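# Slide the open table bin into the shelf gap

## Task

Move the open bin from the table into the empty slot in the shelf's row of bins. Its open front must face outward like its neighbours, its parts must stay inside, and it must sit fully in, past the shelf's front lip; tilting may be needed because the board overhead is low. The other bins must keep their own parts. Finish by releasing the bin and pulling the grippers away, since anything held in place only by the robot at the end does not count.

## Robot and tools

ROBOT. Two six-joint UR7e-type arms, left_arm and right_arm, each with a two-finger parallel gripper. The names are just labels, not image sides. left_arm's base is at (-0.047, +0.132, +0.437) and right_arm's at (-0.027, -0.357, +0.437), both tilted. Bases may sit on mounting plates joined by a metal frame behind the arms; treat those as fixed obstacles.

FRAME. Every pose is in one scene frame. The origin is on the table top between the arms, +z is up, +x points out over the table, and left_arm is on the +y side. Positions are in metres and orientations are quaternions written w, x, y, z. On each gripper, the fingers point along its own +z and close along its own x axis. end_effector_position is the point midway between the pads; the fingertips go 17.5 mm past it. A flat block sticks out about 9 cm on the gripper's -y side and turns with it. Reported hand positions can be a little off, more so at full reach.

THE 20-NUMBER ROW. Both motion tools use one row for both arms: left_arm x, y, z, qw, qx, qy, qz, gripper position, force_limit, speed, then the same ten for right_arm. The first seven of each half are an absolute target pose (not an offset) in the scene frame. The last three are each scaled in [-1, 1]. position: +1 means fully open (50 mm gap), about -0.65 means pads touching, and -1 means close until an object blocks. force_limit: -1 about 20 N per pad, 0 about 102 N, +1 about 185 N. speed: -1 about 20 mm/s, 0 about 85, +1 about 150. A 0 in these slots is a real command, so repeat an arm's previous three values to leave its gripper alone. To keep an arm still, resend its last reported pose before it stopped, and keep resending the same quaternion rather than the drifted one from the latest result.

execute_actions. Argument actions is a list with at most one element, or empty. An empty list only reads the state. {"rows": [[20 numbers], ...], "steps": n} plays up to 15 rows, one per 1/30 s control step, repeating the last row until n steps (max 15, default 15) are done. {"steps": n} without rows is a wait of up to 300 steps counted from the last result, including your reply time. Optional pictures (true/false) controls whether camera images come back. A target more than 0.6 m away from the arm's last reported position along any gripper axis gets the call refused, and nothing is sent. Each step, the commanded pose is clipped to within 100 mm and 16 degrees of the measured one, so a far goal needs several calls; compare the reported pose and send the remainder.

move. Argument target is one 20-number row; both grippers travel in straight lines so that they arrive together, over 0.5 to 10 s (cut off at 10 s). speed is the path's top speed in m/s, 0.002 to 0.5 (default 0.25), with rotation capped at twice that in rad/s. stop_force (9 to 40 N, shared by both arms) stops an arm's path once its wrist sensor feels that much extra push against the motion for two steps. The arm then backs up two steps and holds. Use it only with slow moves and without turning the gripper. Omit it when lifting off something you are pressing on. Paths ignore obstacles and the other arm. The result adds a "move:" line with each arm's ending (done, off_target, moving, held, contact, fault) and any limits (paced = target clipped, held = some steps blocked), plus distance to target.

wait: seconds, 0 to 10; lets the simulation run. zoom_image: camera (cam_high, cam_left_wrist, cam_right_wrist) and region [x0, y0, x1, y1] in pixels, at most 504 x 504; images are 672x504. read_manual: only gives licence text. finished_scene: scene number; ends and grades the scene for good, so call it only when the bin is in and released.

RESULTS. Each arm reports pose, velocities, joint positions and torques, and a wrist force/torque in the gripper's own axes (saturating near 50 N, a few N of offset and noise). object_status: 0 moving, 1 blocked while opening, 2 blocked while closing (a real grip), 3 reached the command or pads met (usually nothing held). Any new position value resets it to 0 for a moment. Opening in mm is about (250 - position_measured) x 0.202. "pose unreachable" means the clearance check altered or blocked that arm's command; HELD marks steps not sent. "Hand target" shows where the controller is driving. Camera calibrations are listed in results when they change.

GRIPPING. Command -1 and hold it, then confirm status 2. New force_limit or speed values only apply after a position change of 0.01 or more; open first to grip more gently. A grip at force_limit -1 can fade on a fixed, off-centre object.

AVOID. The arms are stiff. Pushing slightly past a firm contact, hitting fast, or any outside force of 150 N can cause a fault. Torque at a joint's limit also does this (130 N m for the big joints, 24.3 for the wrists, held weight included). After a fault the arm goes limp for 10 s. Keep the arms from colliding or pressing on each other. Do not drop, slam or spill anything, and keep everything on the table. Long holding of loads heats motors: MOTOR HOT appears at 70 °C and brakes engage at 85 °C. The simulation keeps running while you compose replies, and occasional tugs may hit a held part or loose objects.

Each tool is called after "Call:" as name(argument=value, ...), one argument or row to a line, values as JSON.

## Session

Call:
execute_actions(
  actions=[],
)

Scene clock: 0.00 s of 6300.00 s.
left_arm: end_effector_position=(+0.7523, +0.7530, +0.1266) position_measured=3 object_status=3 end_effector_quat_wxyz=(+0.035, +0.842, -0.534, +0.065) end_effector_velocity=(+0.000, +0.000, +0.000) end_effector_angular_velocity=(+0.000, -0.000, +0.000) | right_arm: end_effector_position=(+0.3330, -0.1965, +0.3998) position_measured=3 object_status=3 end_effector_quat_wxyz=(-0.091, -0.457, +0.616, +0.635) end_effector_velocity=(-0.000, +0.000, +0.000) end_effector_angular_velocity=(+0.001, -0.001, +0.001)
Joint positions: left_arm=[ 0.34  -1.147  0.733 -2.06  -1.337 -3.007] | right_arm=[ 3.746 -1.538 -2.252 -1.034  1.985 -2.264]
Joint velocities: left_arm=[-0. -0. -0.  0.  0. -0.] | right_arm=[ 0.    -0.    -0.     0.    -0.    -0.001]
Joint torques (N m, as the arm reports them, + toward a larger angle): no reading
Motor temperatures (°C, as the motors report them): left_arm=[29 27 32 35 36 36] | right_arm=[30 31 30 32 38 34]
Wrist force (N, on the end effector, along its own x y z axes, offset not removed): no reading
Wrist torque (N m, same axes, about the end effector's origin, offset not removed): no reading
Hand target (left_arm): +0.752, +0.753, +0.127; +0.035, +0.842, -0.534, +0.065
Hand target (right_arm): +0.333, -0.196, +0.400; -0.091, -0.457, +0.616, +0.635
camera_calibration (this result's frames):
cam_left_wrist: T_world_to_cam=[[0.42443, -0.88742, 0.179847, 0.329709], [-0.892494, -0.376523, 0.248365, 0.930676], [-0.152688, -0.265926, -0.951825, 0.579293], [0, 0, 0, 1]] pos_world=[0.779135, 0.79706, 0.260941]
cam_right_wrist: T_world_to_cam=[[-0.552033, -0.763821, -0.334421, 0.158957], [-0.218903, -0.254244, 0.942041, -0.343945], [-0.804575, 0.593244, -0.0268518, 0.545264], [0, 0, 0, 1]] pos_world=[0.451164, -0.289506, 0.39181]

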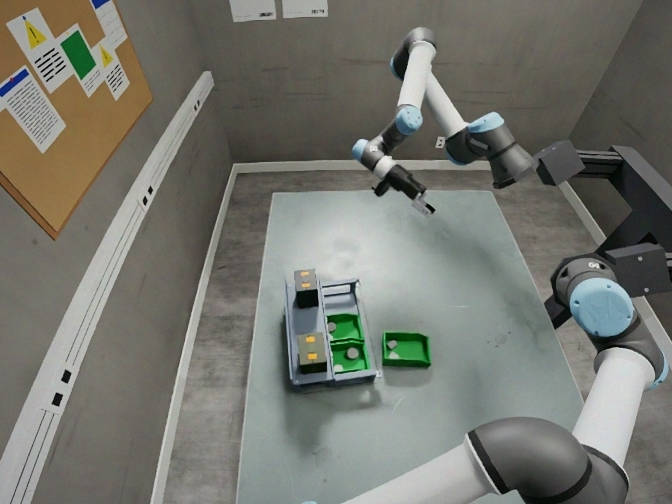

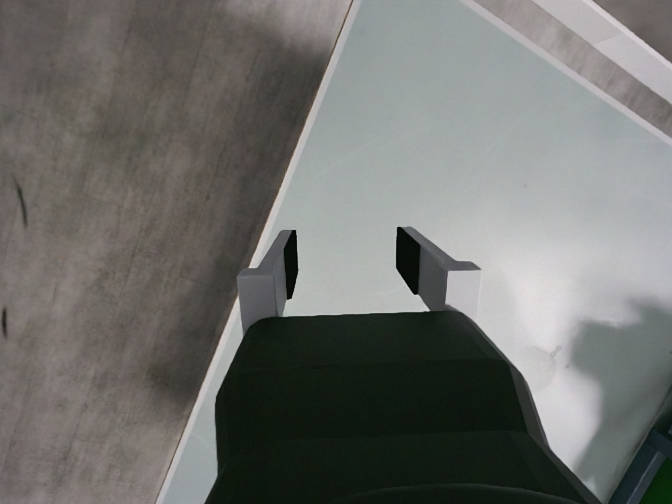

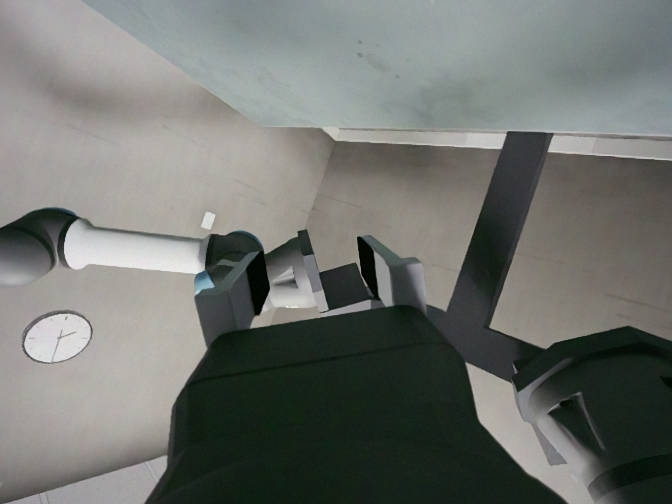

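Call:
move(
  target=[0.45,0.4,0.3,0,1,0,0,1,0,0,0.25,-0.45,0.35,-0.091,-0.457,0.616,0.635,1,0,0],
)

Call:
move(
  target=[0.3,0.1,0.25,0,1,0,0,1,0,0,0.25,-0.45,0.35,-0.091,-0.457,0.616,0.635,1,0,0],
)

Scene clock: 5.53 s of 6300.00 s.
left_arm: end_effector_position=(+0.4503, +0.4006, +0.3003) position_measured=3 object_status=3 end_effector_quat_wxyz=(-0.000, +1.000, -0.001, +0.001) end_effector_velocity=(-0.002, -0.002, +0.002) end_effector_angular_velocity=(+0.010, +0.016, +0.006) | right_arm: end_effector_position=(+0.2502, -0.4502, +0.3498) position_measured=3 object_status=3 end_effector_quat_wxyz=(-0.091, -0.457, +0.616, +0.635) end_effector_velocity=(+0.000, -0.001, -0.000) end_effector_angular_velocity=(-0.001, +0.001, -0.001)
Joint positions: left_arm=[-0.575 -2.172  2.283 -1.949 -0.628 -5.098] | right_arm=[ 3.159 -1.185 -2.23  -1.624  1.854 -2.873]
Joint velocities: left_arm=[-0.012  0.004 -0.012  0.056  0.007 -0.052] | right_arm=[-0.002 -0.     0.001 -0.001 -0.    -0.   ]
Joint torques (N m, as the arm reports them, + toward a larger angle): left_arm=[ -7.21   4.16 -29.49  -0.4    1.25  -1.77] | right_arm=[-13.01  10.53  14.69  -3.38  -0.32  -1.47]
Motor temperatures (°C, as the motors report them): left_arm=[29 27 32 35 36 36] | right_arm=[30 31 30 32 38 34]
Wrist force (N, on the end effector, along its own x y z axes, offset not removed): left_arm=[-0.1 0.4 1.7] | right_arm=[-0.2 -0.7 -1.6]
Wrist torque (N m, same axes, about the end effector's origin, offset not removed): left_arm=[0.09 0.16 -0.04] | right_arm=[-0.09 0.02 0.00]
Hand target (left_arm): +0.450, +0.400, +0.300; -0.001, +1.000, -0.001, +0.000
Hand target (right_arm): +0.250, -0.450, +0.350; -0.091, -0.457, +0.616, +0.635
Off the commanded pose (left_arm): 0.001 m, 0 deg.
Off the commanded pose (right_arm): 0.000 m, 0 deg.
move: done
camera_calibration (this result's frames):
cam_left_wrist: T_world_to_cam=[[0.999335, 0.00543794, 0.0360605, -0.459467], [-0.00417794, -0.965238, 0.26134, 0.317293], [0.0362281, -0.261317, -0.964573, 0.521743], [0, 0, 0, 1]] pos_world=[0.441585, 0.445102, 0.436906]
cam_right_wrist: T_world_to_cam=[[-0.552702, -0.763608, -0.333802, -0.0971441], [-0.218403, -0.253822, 0.942271, -0.379513], [-0.804252, 0.593698, -0.0264866, 0.627868], [0, 0, 0, 1]] pos_world=[0.368386, -0.543273, 0.341807]

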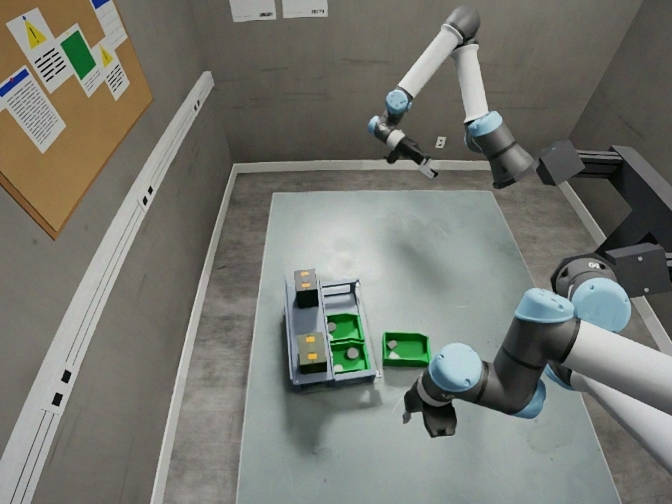

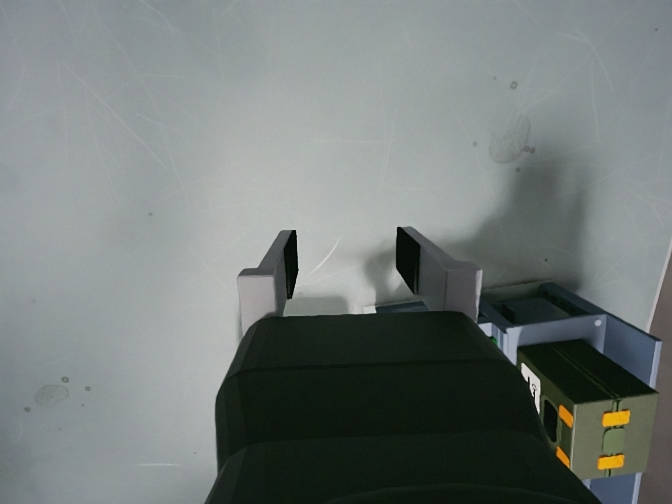

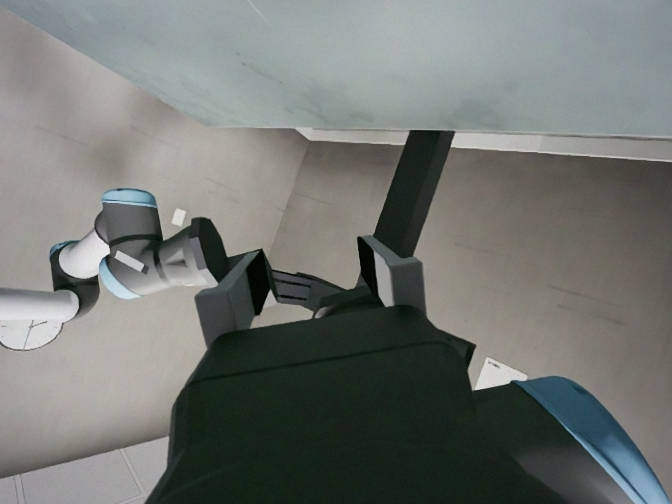

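Scene clock: 7.83 s of 6300.00 s.
left_arm: end_effector_position=(+0.3000, +0.1012, +0.2503) position_measured=3 object_status=3 end_effector_quat_wxyz=(-0.001, +1.000, +0.000, +0.000) end_effector_velocity=(+0.000, -0.002, -0.002) end_effector_angular_velocity=(-0.000, +0.001, +0.000) | right_arm: end_effector_position=(+0.2500, -0.4500, +0.3500) position_measured=3 object_status=3 end_effector_quat_wxyz=(-0.091, -0.457, +0.616, +0.635) end_effector_velocity=(+0.001, -0.000, +0.000) end_effector_angular_velocity=(-0.000, -0.001, -0.001)
Joint positions: left_arm=[-1.11  -1.595  2.658 -2.173 -0.685 -5.995] | right_arm=[ 3.16  -1.183 -2.231 -1.623  1.854 -2.872]
Joint velocities: left_arm=[ 0.007  0.018 -0.001 -0.025  0.002  0.01 ] | right_arm=[0.    0.    0.001 0.    0.    0.   ]
Joint torques (N m, as the arm reports them, + toward a larger angle): left_arm=[ -4.99   9.44 -27.88  -3.23   1.03   2.  ] | right_arm=[ 8.08 32.78  1.47  2.02  0.8   1.97]
Motor temperatures (°C, as the motors report them): left_arm=[29 27 32 35 36 36] | right_arm=[30 31 30 32 38 34]
Wrist force (N, on the end effector, along its own x y z axes, offset not removed): left_arm=[-0.9 -0.1 2.6] | right_arm=[0.4 -1.5 -1.2]
Wrist torque (N m, same axes, about the end effector's origin, offset not removed): left_arm=[0.03 0.35 -0.13] | right_arm=[-0.26 -0.04 0.00]
Hand target (left_arm): +0.300, +0.101, +0.250; -0.001, +1.000, +0.000, +0.000
Hand target (right_arm): +0.250, -0.450, +0.350; -0.091, -0.457, +0.616, +0.635
Off the commanded pose (left_arm): 0.001 m, 0 deg.
Off the commanded pose (right_arm): 0.000 m, 0 deg.
move: done
camera_calibration (this result's frames):
cam_left_wrist: T_world_to_cam=[[0.999378, 0.00761544, 0.0344251, -0.305605], [-0.00162018, -0.965443, 0.260608, 0.0401934], [0.0352201, -0.260502, -0.964831, 0.401086], [0, 0, 0, 1]] pos_world=[0.291354, 0.145615, 0.387026]
cam_right_wrist: T_world_to_cam=[[-0.552703, -0.76367, -0.333659, -0.0971551], [-0.21878, -0.253367, 0.942306, -0.379378], [-0.804149, 0.593813, -0.0270392, 0.62779], [0, 0, 0, 1]] pos_world=[0.368138, -0.543106, 0.342048]

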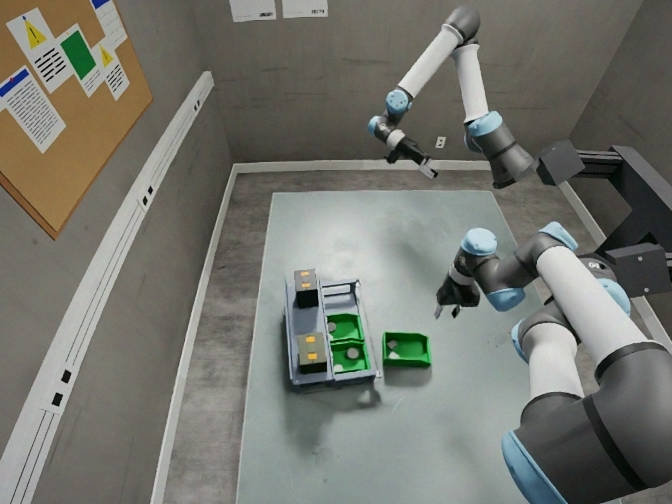

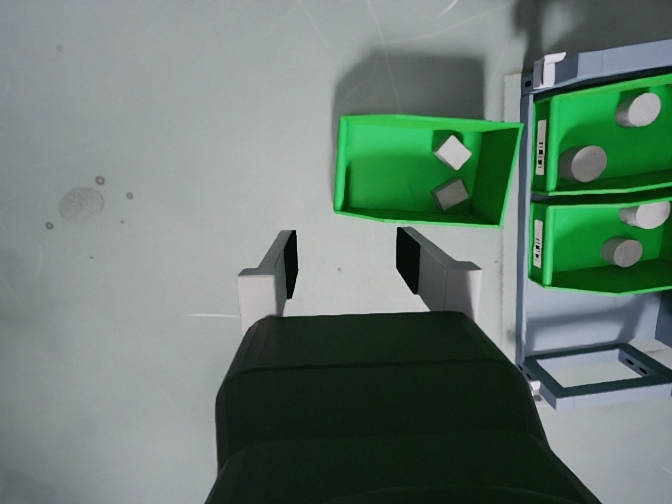

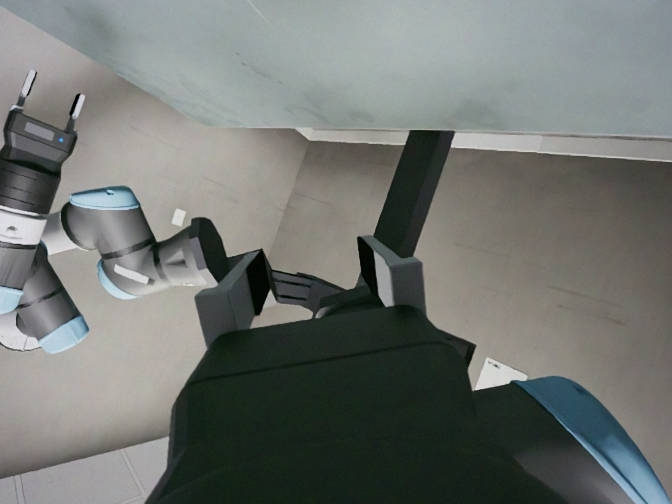

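Call:
move(
  target=[0.302,0.144,0.09,0,1,-0.025,0,1,0,0,0.25,-0.45,0.35,-0.091,-0.457,0.616,0.635,1,0,0],
  speed=0.15,
)

Scene clock: 22.27 s of 6300.00 s.
left_arm: end_effector_position=(+0.3018, +0.1437, +0.0905) position_measured=3 object_status=3 end_effector_quat_wxyz=(-0.000, +1.000, -0.025, -0.002) end_effector_velocity=(+0.000, -0.001, -0.002) end_effector_angular_velocity=(-0.011, -0.015, -0.002) | right_arm: end_effector_position=(+0.2500, -0.4500, +0.3500) position_measured=3 object_status=3 end_effector_quat_wxyz=(-0.091, -0.457, +0.616, +0.635) end_effector_velocity=(+0.000, -0.000, -0.000) end_effector_angular_velocity=(-0.000, -0.000, -0.000)
Joint positions: left_arm=[-0.586 -0.925  2.629 -3.519 -0.627 -5.076] | right_arm=[ 3.16  -1.183 -2.231 -1.623  1.854 -2.872]
Joint velocities: left_arm=[ 0.005  0.025  0.003 -0.066 -0.006  0.035] | right_arm=[ 0. -0.  0.  0. -0. -0.]
Joint torques (N m, as the arm reports them, + toward a larger angle): left_arm=[-10.7   -9.33  16.69  -3.09  -1.39   1.88] | right_arm=[ 8.26 31.29  1.42  2.04  2.89  2.14]
Motor temperatures (°C, as the motors report them): left_arm=[29 27 32 35 36 36] | right_arm=[30 31 30 32 38 34]
Wrist force (N, on the end effector, along its own x y z axes, offset not removed): left_arm=[-0.7 0.3 1.9] | right_arm=[-0.8 -1.7 -1.4]
Wrist torque (N m, same axes, about the end effector's origin, offset not removed): left_arm=[0.13 0.27 -0.09] | right_arm=[-0.31 0.16 0.05]
Hand target (left_arm): +0.302, +0.144, +0.090; +0.001, +1.000, -0.025, -0.001
Hand target (right_arm): +0.250, -0.450, +0.350; -0.091, -0.457, +0.616, +0.635
Off the commanded pose (left_arm): 0.001 m, 0 deg.
Off the commanded pose (right_arm): 0.000 m, 0 deg.
After step 90, 9.47 s passed at rest.
move: done
camera_calibration (this result's frames):
cam_left_wrist: T_world_to_cam=[[0.998642, -0.0422295, 0.0305075, -0.294494], [-0.0487638, -0.963802, 0.262123, 0.136699], [0.0183339, -0.263255, -0.964552, 0.263346], [0, 0, 0, 1]] pos_world=[0.295932, 0.188641, 0.227164]
cam_right_wrist: T_world_to_cam=[[-0.552702, -0.76367, -0.33366, -0.0971549], [-0.218781, -0.253368, 0.942306, -0.379378], [-0.804149, 0.593812, -0.0270393, 0.62779], [0, 0, 0, 1]] pos_world=[0.368138, -0.543106, 0.342048]

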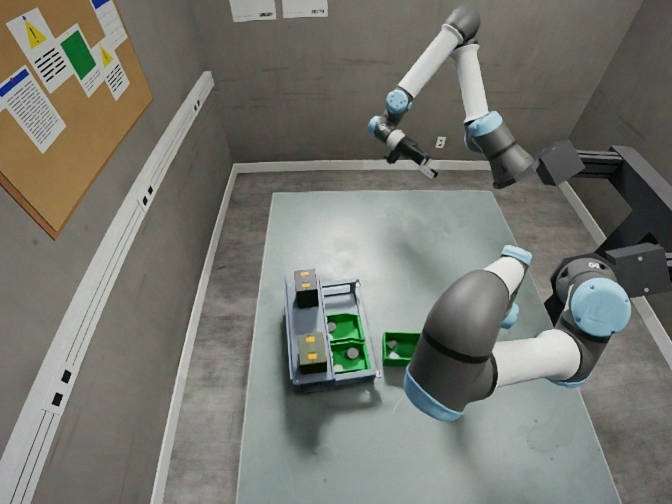

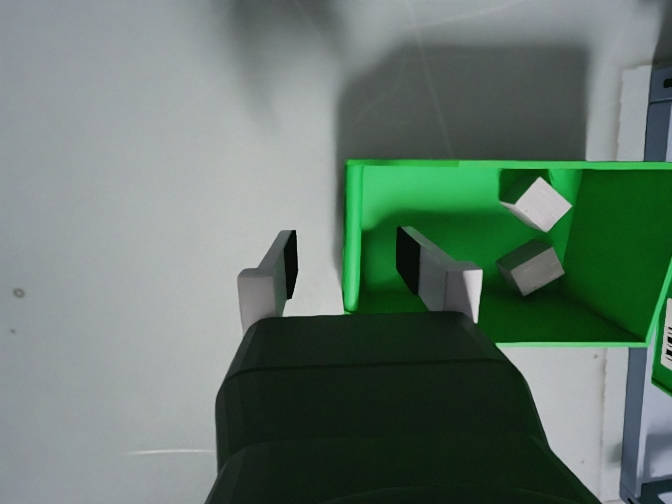

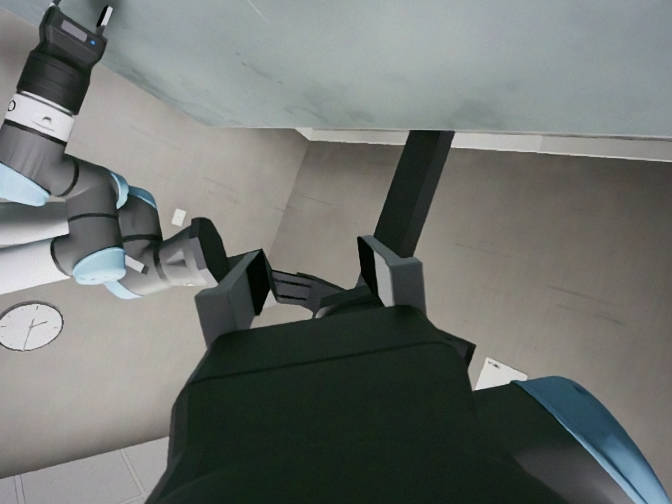

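Call:
move(
  target=[0.303,0.141,0.026,0,1,-0.025,0,1,0,0,0.25,-0.45,0.35,-0.091,-0.457,0.616,0.635,1,0,0],
  speed=0.06,
)

Call:
move(
  target=[0.303,0.141,0.026,0,1,-0.025,0,-1,0,0.5,0.25,-0.45,0.35,-0.091,-0.457,0.616,0.635,1,0,0],
)

Call:
move(
  target=[0.29,0.1,0.075,0,1,0.02,0,-1,0,0.5,0.25,-0.45,0.35,-0.091,-0.457,0.616,0.635,1,0,0],
  speed=0.06,
)

Call:
move(
  target=[0.34,-0.075,0.075,0,1,0.035,0,-1,0,0.5,0.25,-0.45,0.35,-0.091,-0.457,0.616,0.635,1,0,0],
  speed=0.06,
)

Call:
move(
  target=[0.43,-0.068,0.068,0,1,0.035,0,-1,0,0.5,0.25,-0.45,0.35,-0.091,-0.457,0.616,0.635,1,0,0],
  speed=0.02,
  stop_force=10,
)

Call:
zoom_image(
  camera="cam_high",
  region=[270,230,470,400],
)

Scene clock: 30.70 s of 6300.00 s.
left_arm: end_effector_position=(+0.3029, +0.1409, +0.0264) position_measured=3 object_status=3 end_effector_quat_wxyz=(+0.000, +1.000, -0.025, -0.000) end_effector_velocity=(-0.000, +0.000, -0.003) end_effector_angular_velocity=(-0.000, -0.001, -0.001) | right_arm: end_effector_position=(+0.2500, -0.4500, +0.3500) position_measured=3 object_status=3 end_effector_quat_wxyz=(-0.091, -0.457, +0.616, +0.635) end_effector_velocity=(+0.000, -0.000, -0.000) end_effector_angular_velocity=(-0.001, -0.001, -0.001)
Joint positions: left_arm=[-0.43  -0.718  2.478 -3.772 -0.68  -4.831] | right_arm=[ 3.16  -1.183 -2.231 -1.623  1.854 -2.872]
Joint velocities: left_arm=[ 0.007  0.009 -0.006 -0.012 -0.003  0.013] | right_arm=[ 0.     0.001  0.     0.001 -0.     0.   ]
Joint torques (N m, as the arm reports them, + toward a larger angle): left_arm=[-10.8  -12.91  -6.75  -3.14  -1.31   2.15] | right_arm=[ 7.76 29.51  2.03  1.92  3.51  2.02]
Motor temperatures (°C, as the motors report them): left_arm=[29 27 32 35 36 36] | right_arm=[30 31 30 32 38 34]
Wrist force (N, on the end effector, along its own x y z axes, offset not removed): left_arm=[-0.6 0.4 2.0] | right_arm=[-0.6 -1.2 -1.3]
Wrist torque (N m, same axes, about the end effector's origin, offset not removed): left_arm=[0.07 0.23 -0.13] | right_arm=[-0.19 0.14 0.07]
Hand target (left_arm): +0.303, +0.141, +0.026; +0.000, +1.000, -0.025, -0.000
Hand target (right_arm): +0.250, -0.450, +0.350; -0.091, -0.457, +0.616, +0.635
Off the commanded pose (left_arm): 0.000 m, 0 deg.
Off the commanded pose (right_arm): 0.000 m, 0 deg.
After step 90, 3.90 s passed at rest.
move: done
camera_calibration (this result's frames):
cam_left_wrist: T_world_to_cam=[[0.998559, -0.0422302, 0.0331205, -0.293875], [-0.0494592, -0.963689, 0.262408, 0.151028], [0.0208363, -0.263668, -0.964388, 0.20007], [0, 0, 0, 1]] pos_world=[0.296752, 0.185886, 0.163047]
cam_right_wrist: T_world_to_cam=[[-0.552709, -0.763664, -0.333662, -0.0971472], [-0.218778, -0.253372, 0.942305, -0.379381], [-0.804145, 0.593818, -0.0270324, 0.627789], [0, 0, 0, 1]] pos_world=[0.368139, -0.543105, 0.342049]

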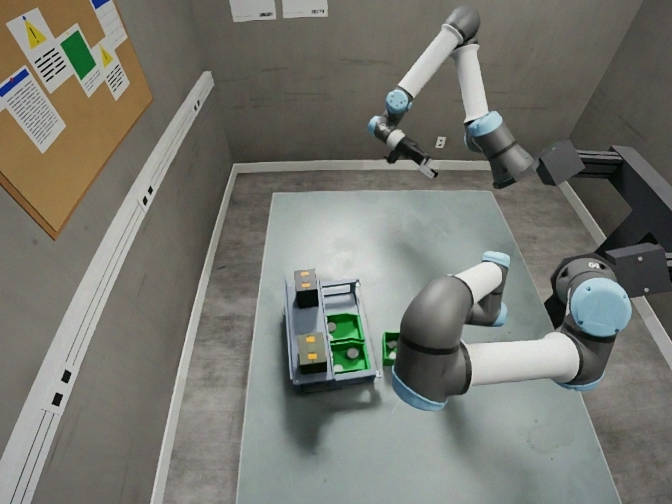

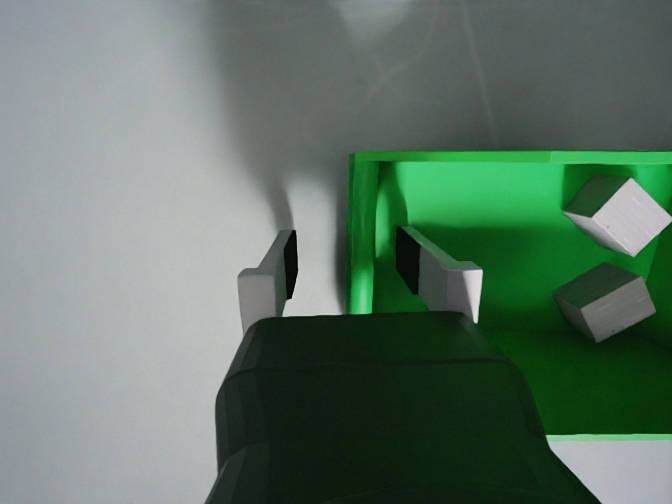

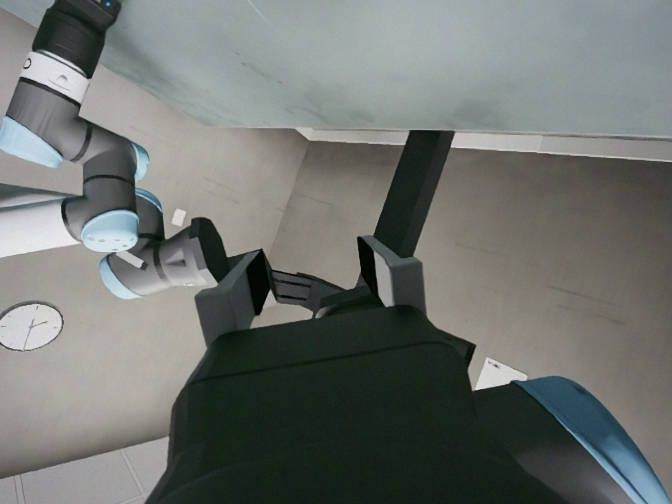

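Scene clock: 31.40 s of 6300.00 s.
left_arm: end_effector_position=(+0.3030, +0.1410, +0.0260) position_measured=209 object_status=2 end_effector_quat_wxyz=(+0.000, +1.000, -0.025, -0.000) end_effector_velocity=(-0.000, +0.000, -0.000) end_effector_angular_velocity=(+0.000, -0.000, -0.000) | right_arm: end_effector_position=(+0.2500, -0.4500, +0.3500) position_measured=3 object_status=3 end_effector_quat_wxyz=(-0.091, -0.457, +0.616, +0.635) end_effector_velocity=(+0.000, -0.000, -0.000) end_effector_angular_velocity=(-0.001, +0.000, -0.000)
Joint positions: left_arm=[-0.429 -0.717  2.477 -3.774 -0.68  -4.829] | right_arm=[ 3.16  -1.183 -2.231 -1.623  1.854 -2.872]
Joint velocities: left_arm=[ 0.001  0.001 -0.001 -0.001 -0.     0.001] | right_arm=[ 0.    -0.     0.     0.    -0.     0.001]
Joint torques (N m, as the arm reports them, + toward a larger angle): left_arm=[ -1.83  -8.55 -13.31  -2.14   1.51   2.08] | right_arm=[ 7.99 29.58  2.02  2.02  3.44  1.99]
Motor temperatures (°C, as the motors report them): left_arm=[29 27 32 35 36 36] | right_arm=[30 31 30 32 38 34]
Wrist force (N, on the end effector, along its own x y z axes, offset not removed): left_arm=[-7.6 4.3 -39.4] | right_arm=[-0.7 -0.6 -0.7]
Wrist torque (N m, same axes, about the end effector's origin, offset not removed): left_arm=[0.10 0.17 -0.07] | right_arm=[-0.05 0.14 -0.01]
Hand target (left_arm): +0.303, +0.141, +0.026; +0.000, +1.000, -0.025, -0.000
Hand target (right_arm): +0.250, -0.450, +0.350; -0.091, -0.457, +0.616, +0.635
Off the commanded pose (left_arm): 0.000 m, 0 deg.
Off the commanded pose (right_arm): 0.000 m, 0 deg.
move: done
camera_calibration (this result's frames):
cam_left_wrist: T_world_to_cam=[[0.998538, -0.0424042, 0.0335216, -0.293896], [-0.0497271, -0.963746, 0.262146, 0.151316], [0.0211902, -0.26343, -0.964446, 0.199574], [0, 0, 0, 1]] pos_world=[0.296762, 0.185941, 0.162664]
cam_right_wrist: T_world_to_cam=[[-0.552709, -0.763664, -0.333662, -0.0971469], [-0.218779, -0.253372, 0.942305, -0.379381], [-0.804145, 0.593819, -0.0270326, 0.627789], [0, 0, 0, 1]] pos_world=[0.368139, -0.543105, 0.342049]

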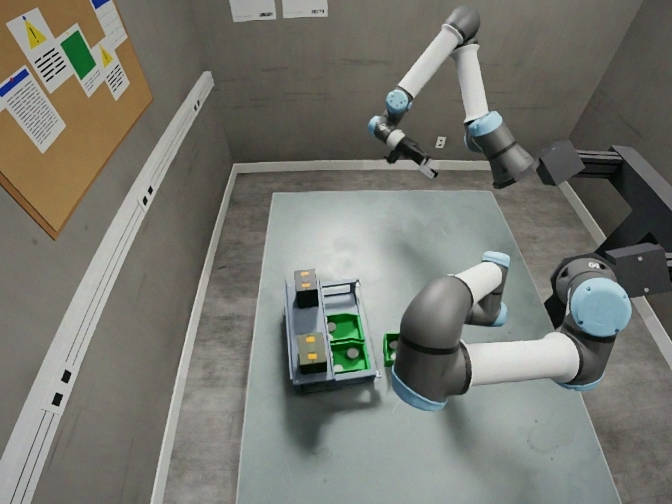

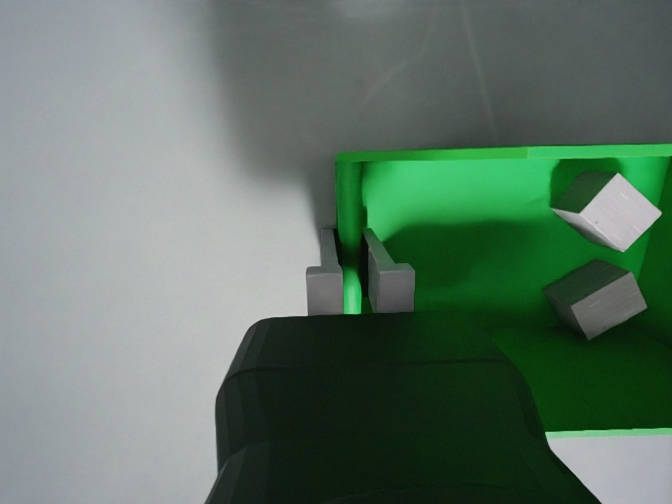

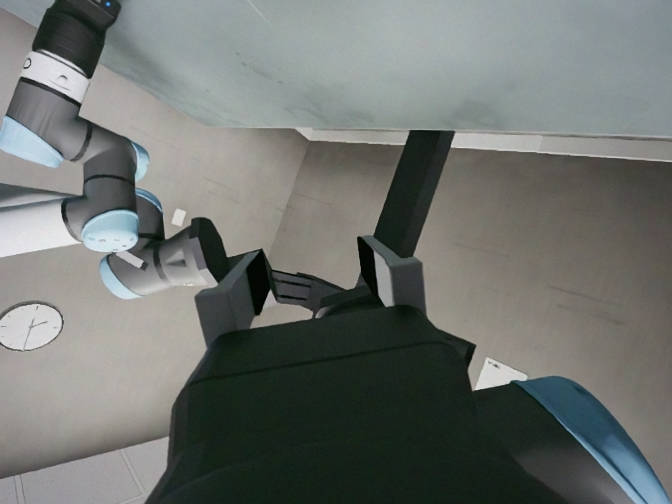

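Scene clock: 32.97 s of 6300.00 s.
left_arm: end_effector_position=(+0.2901, +0.1005, +0.0746) position_measured=209 object_status=2 end_effector_quat_wxyz=(-0.000, +1.000, +0.020, +0.000) end_effector_velocity=(-0.000, -0.002, +0.002) end_effector_angular_velocity=(+0.003, +0.004, +0.006) | right_arm: end_effector_position=(+0.2500, -0.4500, +0.3500) position_measured=3 object_status=3 end_effector_quat_wxyz=(-0.091, -0.457, +0.616, +0.635) end_effector_velocity=(-0.000, +0.000, -0.000) end_effector_angular_velocity=(-0.000, +0.000, +0.000)
Joint positions: left_arm=[-0.626 -0.769  2.57  -3.567 -0.617 -5.228] | right_arm=[ 3.16  -1.183 -2.231 -1.623  1.854 -2.872]
Joint velocities: left_arm=[-0.01  -0.011  0.001  0.033  0.002 -0.03 ] | right_arm=[-0.    -0.    -0.001  0.001 -0.     0.   ]
Joint torques (N m, as the arm reports them, + toward a larger angle): left_arm=[-33.87 -27.6   17.86  -0.81   1.39  -1.62] | right_arm=[ 8.28 28.62  2.3   2.04  3.43  2.12]
Motor temperatures (°C, as the motors report them): left_arm=[29 27 32 35 36 36] | right_arm=[30 31 30 32 38 34]
Wrist force (N, on the end effector, along its own x y z axes, offset not removed): left_arm=[0.0 1.0 6.2] | right_arm=[-1.3 -0.1 -1.2]
Wrist torque (N m, same axes, about the end effector's origin, offset not removed): left_arm=[0.22 -0.25 -0.09] | right_arm=[0.05 0.23 0.02]
Hand target (left_arm): +0.290, +0.100, +0.075; -0.000, +1.000, +0.020, +0.000
Hand target (right_arm): +0.250, -0.450, +0.350; -0.091, -0.457, +0.616, +0.635
Off the commanded pose (left_arm): 0.001 m, 0 deg.
Off the commanded pose (right_arm): 0.000 m, 0 deg.
move: done
camera_calibration (this result's frames):
cam_left_wrist: T_world_to_cam=[[0.998311, 0.046744, 0.0345117, -0.29336], [0.0360957, -0.964376, 0.262059, 0.074045], [0.045532, -0.260371, -0.964434, 0.228674], [0, 0, 0, 1]] pos_world=[0.279779, 0.14466, 0.211261]
cam_right_wrist: T_world_to_cam=[[-0.552709, -0.763664, -0.333662, -0.097147], [-0.218778, -0.253372, 0.942305, -0.379381], [-0.804145, 0.593818, -0.0270323, 0.627789], [0, 0, 0, 1]] pos_world=[0.368139, -0.543105, 0.342049]

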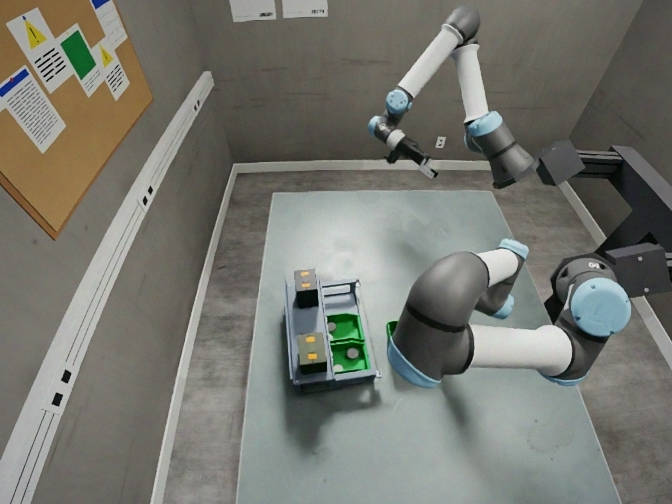

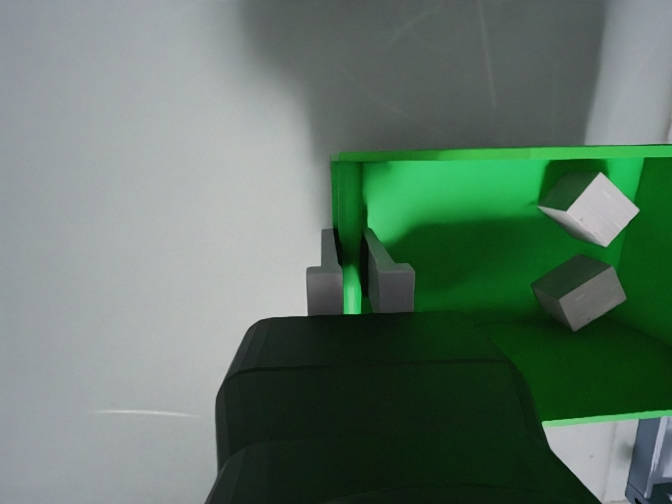

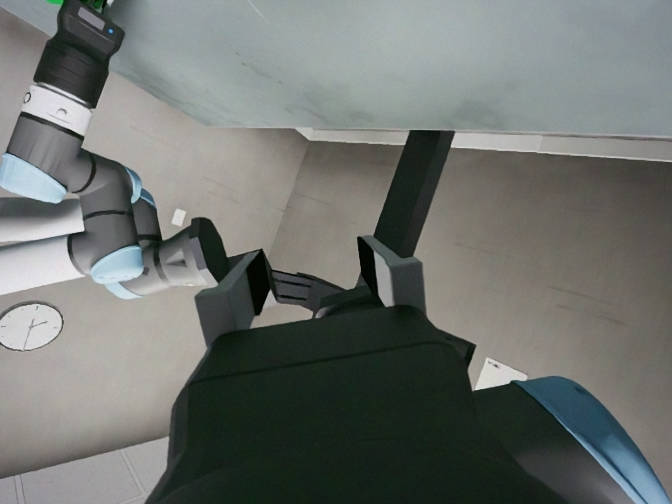

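Scene clock: 36.47 s of 6300.00 s.
left_arm: end_effector_position=(+0.3399, -0.0745, +0.0748) position_measured=209 object_status=2 end_effector_quat_wxyz=(-0.000, +0.999, +0.035, +0.000) end_effector_velocity=(+0.001, -0.003, -0.000) end_effector_angular_velocity=(-0.000, +0.001, +0.000) | right_arm: end_effector_position=(+0.2500, -0.4500, +0.3500) position_measured=3 object_status=3 end_effector_quat_wxyz=(-0.091, -0.457, +0.616, +0.635) end_effector_velocity=(-0.000, +0.000, +0.000) end_effector_angular_velocity=(+0.001, -0.000, +0.000)
Joint positions: left_arm=[-0.797 -0.625  2.204 -3.099 -0.605 -5.556] | right_arm=[ 3.16  -1.183 -2.231 -1.623  1.854 -2.872]
Joint velocities: left_arm=[-0.001  0.003 -0.007  0.007 -0.001 -0.004] | right_arm=[-0.    -0.    -0.     0.     0.    -0.001]
Joint torques (N m, as the arm reports them, + toward a larger angle): left_arm=[-44.79 -16.14 -17.02  -1.03  -0.91  -1.42] | right_arm=[ 7.62 27.58  2.29  1.98  3.43  1.97]
Motor temperatures (°C, as the motors report them): left_arm=[29 27 32 35 36 36] | right_arm=[30 31 30 32 38 34]
Wrist force (N, on the end effector, along its own x y z axes, offset not removed): left_arm=[-0.1 1.2 6.0] | right_arm=[-0.3 -1.6 -1.1]
Wrist torque (N m, same axes, about the end effector's origin, offset not removed): left_arm=[0.29 -0.20 -0.11] | right_arm=[-0.27 0.09 0.04]
Hand target (left_arm): +0.340, -0.075, +0.075; -0.000, +0.999, +0.035, +0.000
Hand target (right_arm): +0.250, -0.450, +0.350; -0.091, -0.457, +0.616, +0.635
Off the commanded pose (left_arm): 0.001 m, 0 deg.
Off the commanded pose (right_arm): 0.000 m, 0 deg.
move: done
camera_calibration (this result's frames):
cam_left_wrist: T_world_to_cam=[[0.996432, 0.0773149, 0.033857, -0.331897], [0.0658194, -0.962894, 0.261732, -0.106484], [0.0528365, -0.25857, -0.964546, 0.178665], [0, 0, 0, 1]] pos_world=[0.328281, -0.0306747, 0.211438]
cam_right_wrist: T_world_to_cam=[[-0.552709, -0.763664, -0.333662, -0.0971469], [-0.218778, -0.253372, 0.942305, -0.379381], [-0.804145, 0.593819, -0.0270324, 0.627789], [0, 0, 0, 1]] pos_world=[0.368139, -0.543105, 0.342049]

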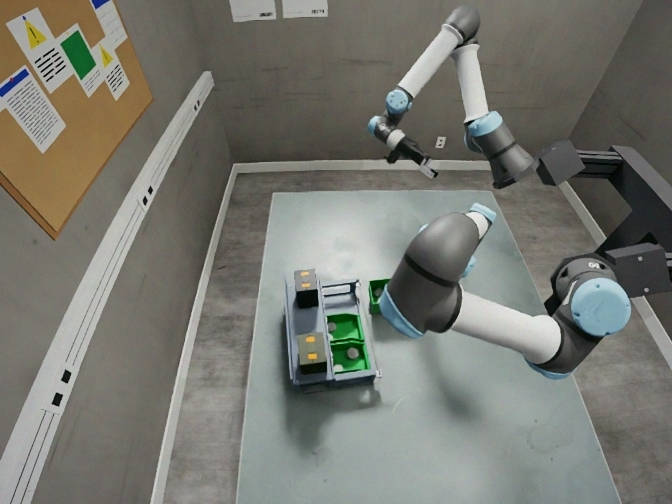

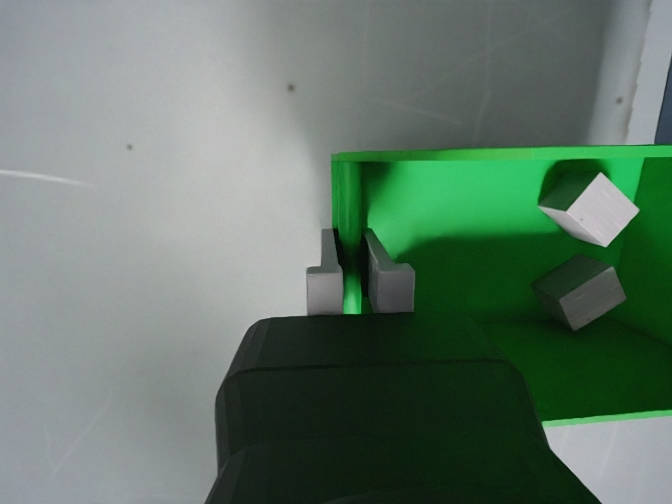

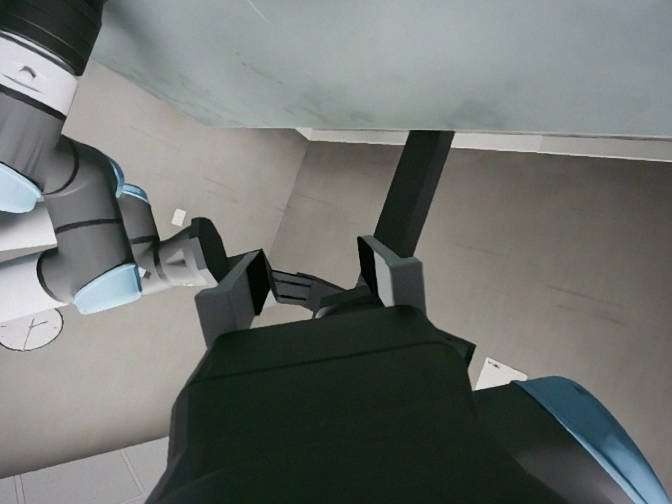

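Scene clock: 41.33 s of 6300.00 s.
left_arm: end_effector_position=(+0.4296, -0.0682, +0.0679) position_measured=209 object_status=2 end_effector_quat_wxyz=(+0.000, +0.999, +0.035, -0.000) end_effector_velocity=(+0.003, -0.000, -0.000) end_effector_angular_velocity=(-0.000, -0.000, +0.000) | right_arm: end_effector_position=(+0.2500, -0.4500, +0.3500) position_measured=3 object_status=3 end_effector_quat_wxyz=(-0.091, -0.457, +0.616, +0.635) end_effector_velocity=(-0.001, +0.000, -0.000) end_effector_angular_velocity=(+0.001, +0.000, +0.001)
Joint positions: left_arm=[-0.71  -0.7    2.033 -2.979 -0.606 -5.405] | right_arm=[ 3.16  -1.183 -2.231 -1.623  1.854 -2.872]
Joint velocities: left_arm=[ 0.002 -0.001 -0.006  0.004 -0.     0.004] | right_arm=[ 0.    -0.    -0.001  0.001  0.    -0.001]
Joint torques (N m, as the arm reports them, + toward a larger angle): left_arm=[-25.5  -35.19 -18.64  -0.57  -1.06   1.83] | right_arm=[ 7.49 26.27  3.23  1.95  3.51  1.94]
Motor temperatures (°C, as the motors report them): left_arm=[29 27 32 35 36 36] | right_arm=[30 31 30 32 38 34]
Wrist force (N, on the end effector, along its own x y z axes, offset not removed): left_arm=[-0.5 1.0 5.5] | right_arm=[-0.7 -0.7 -0.8]
Wrist torque (N m, same axes, about the end effector's origin, offset not removed): left_arm=[0.29 -0.16 -0.08] | right_arm=[-0.08 0.12 0.13]
Hand target (left_arm): +0.430, -0.068, +0.068; +0.000, +0.999, +0.035, -0.000
Hand target (right_arm): +0.250, -0.450, +0.350; -0.091, -0.457, +0.616, +0.635
Off the commanded pose (left_arm): 0.000 m, 0 deg.
Off the commanded pose (right_arm): 0.000 m, 0 deg.
move: done
camera_calibration (this result's frames):
cam_left_wrist: T_world_to_cam=[[0.996438, 0.0774243, 0.0334121, -0.421506], [0.066008, -0.962718, 0.262329, -0.104629], [0.0524771, -0.259189, -0.9644, 0.169043], [0, 0, 0, 1]] pos_world=[0.41804, -0.0242796, 0.204555]
cam_right_wrist: T_world_to_cam=[[-0.552709, -0.763664, -0.333662, -0.0971468], [-0.218779, -0.253372, 0.942305, -0.379381], [-0.804145, 0.593819, -0.0270326, 0.627789], [0, 0, 0, 1]] pos_world=[0.368139, -0.543105, 0.342049]

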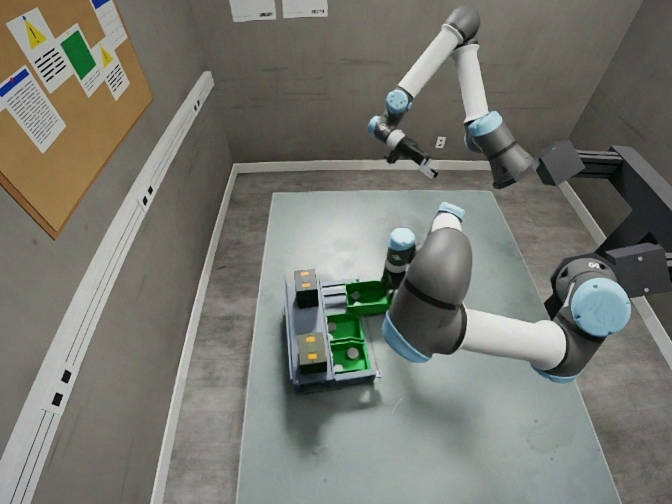

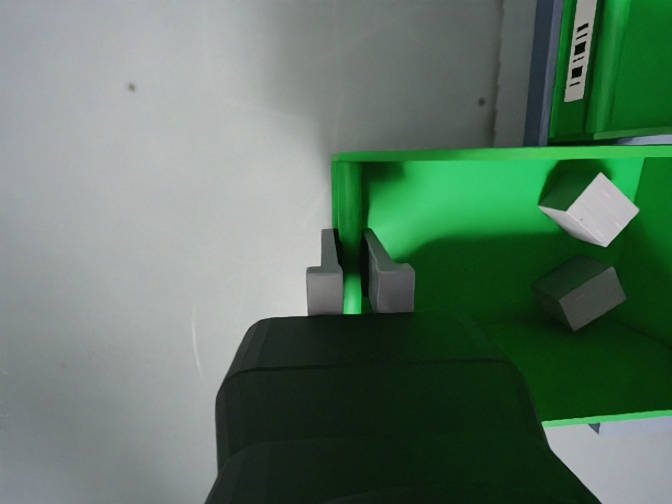

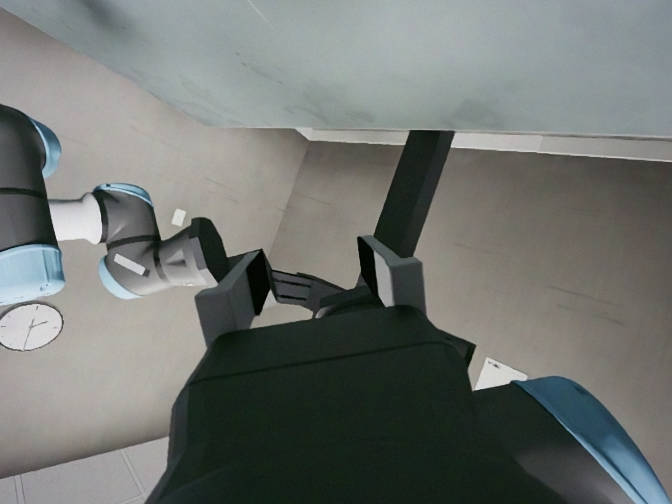

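Region (270, 230, 470, 400) of cam_high's 672x504 image, scaled by 2.520, with more detail than that image has; it fills the top 428 rows of this view, and the rest is white.

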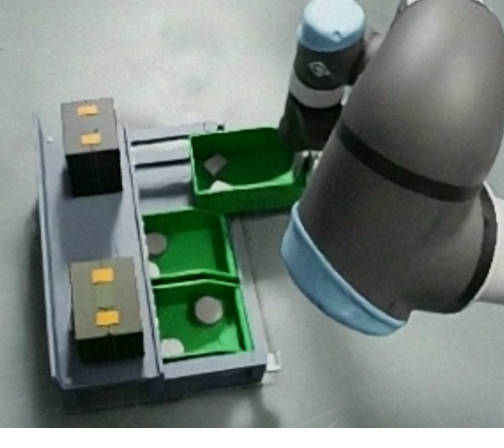

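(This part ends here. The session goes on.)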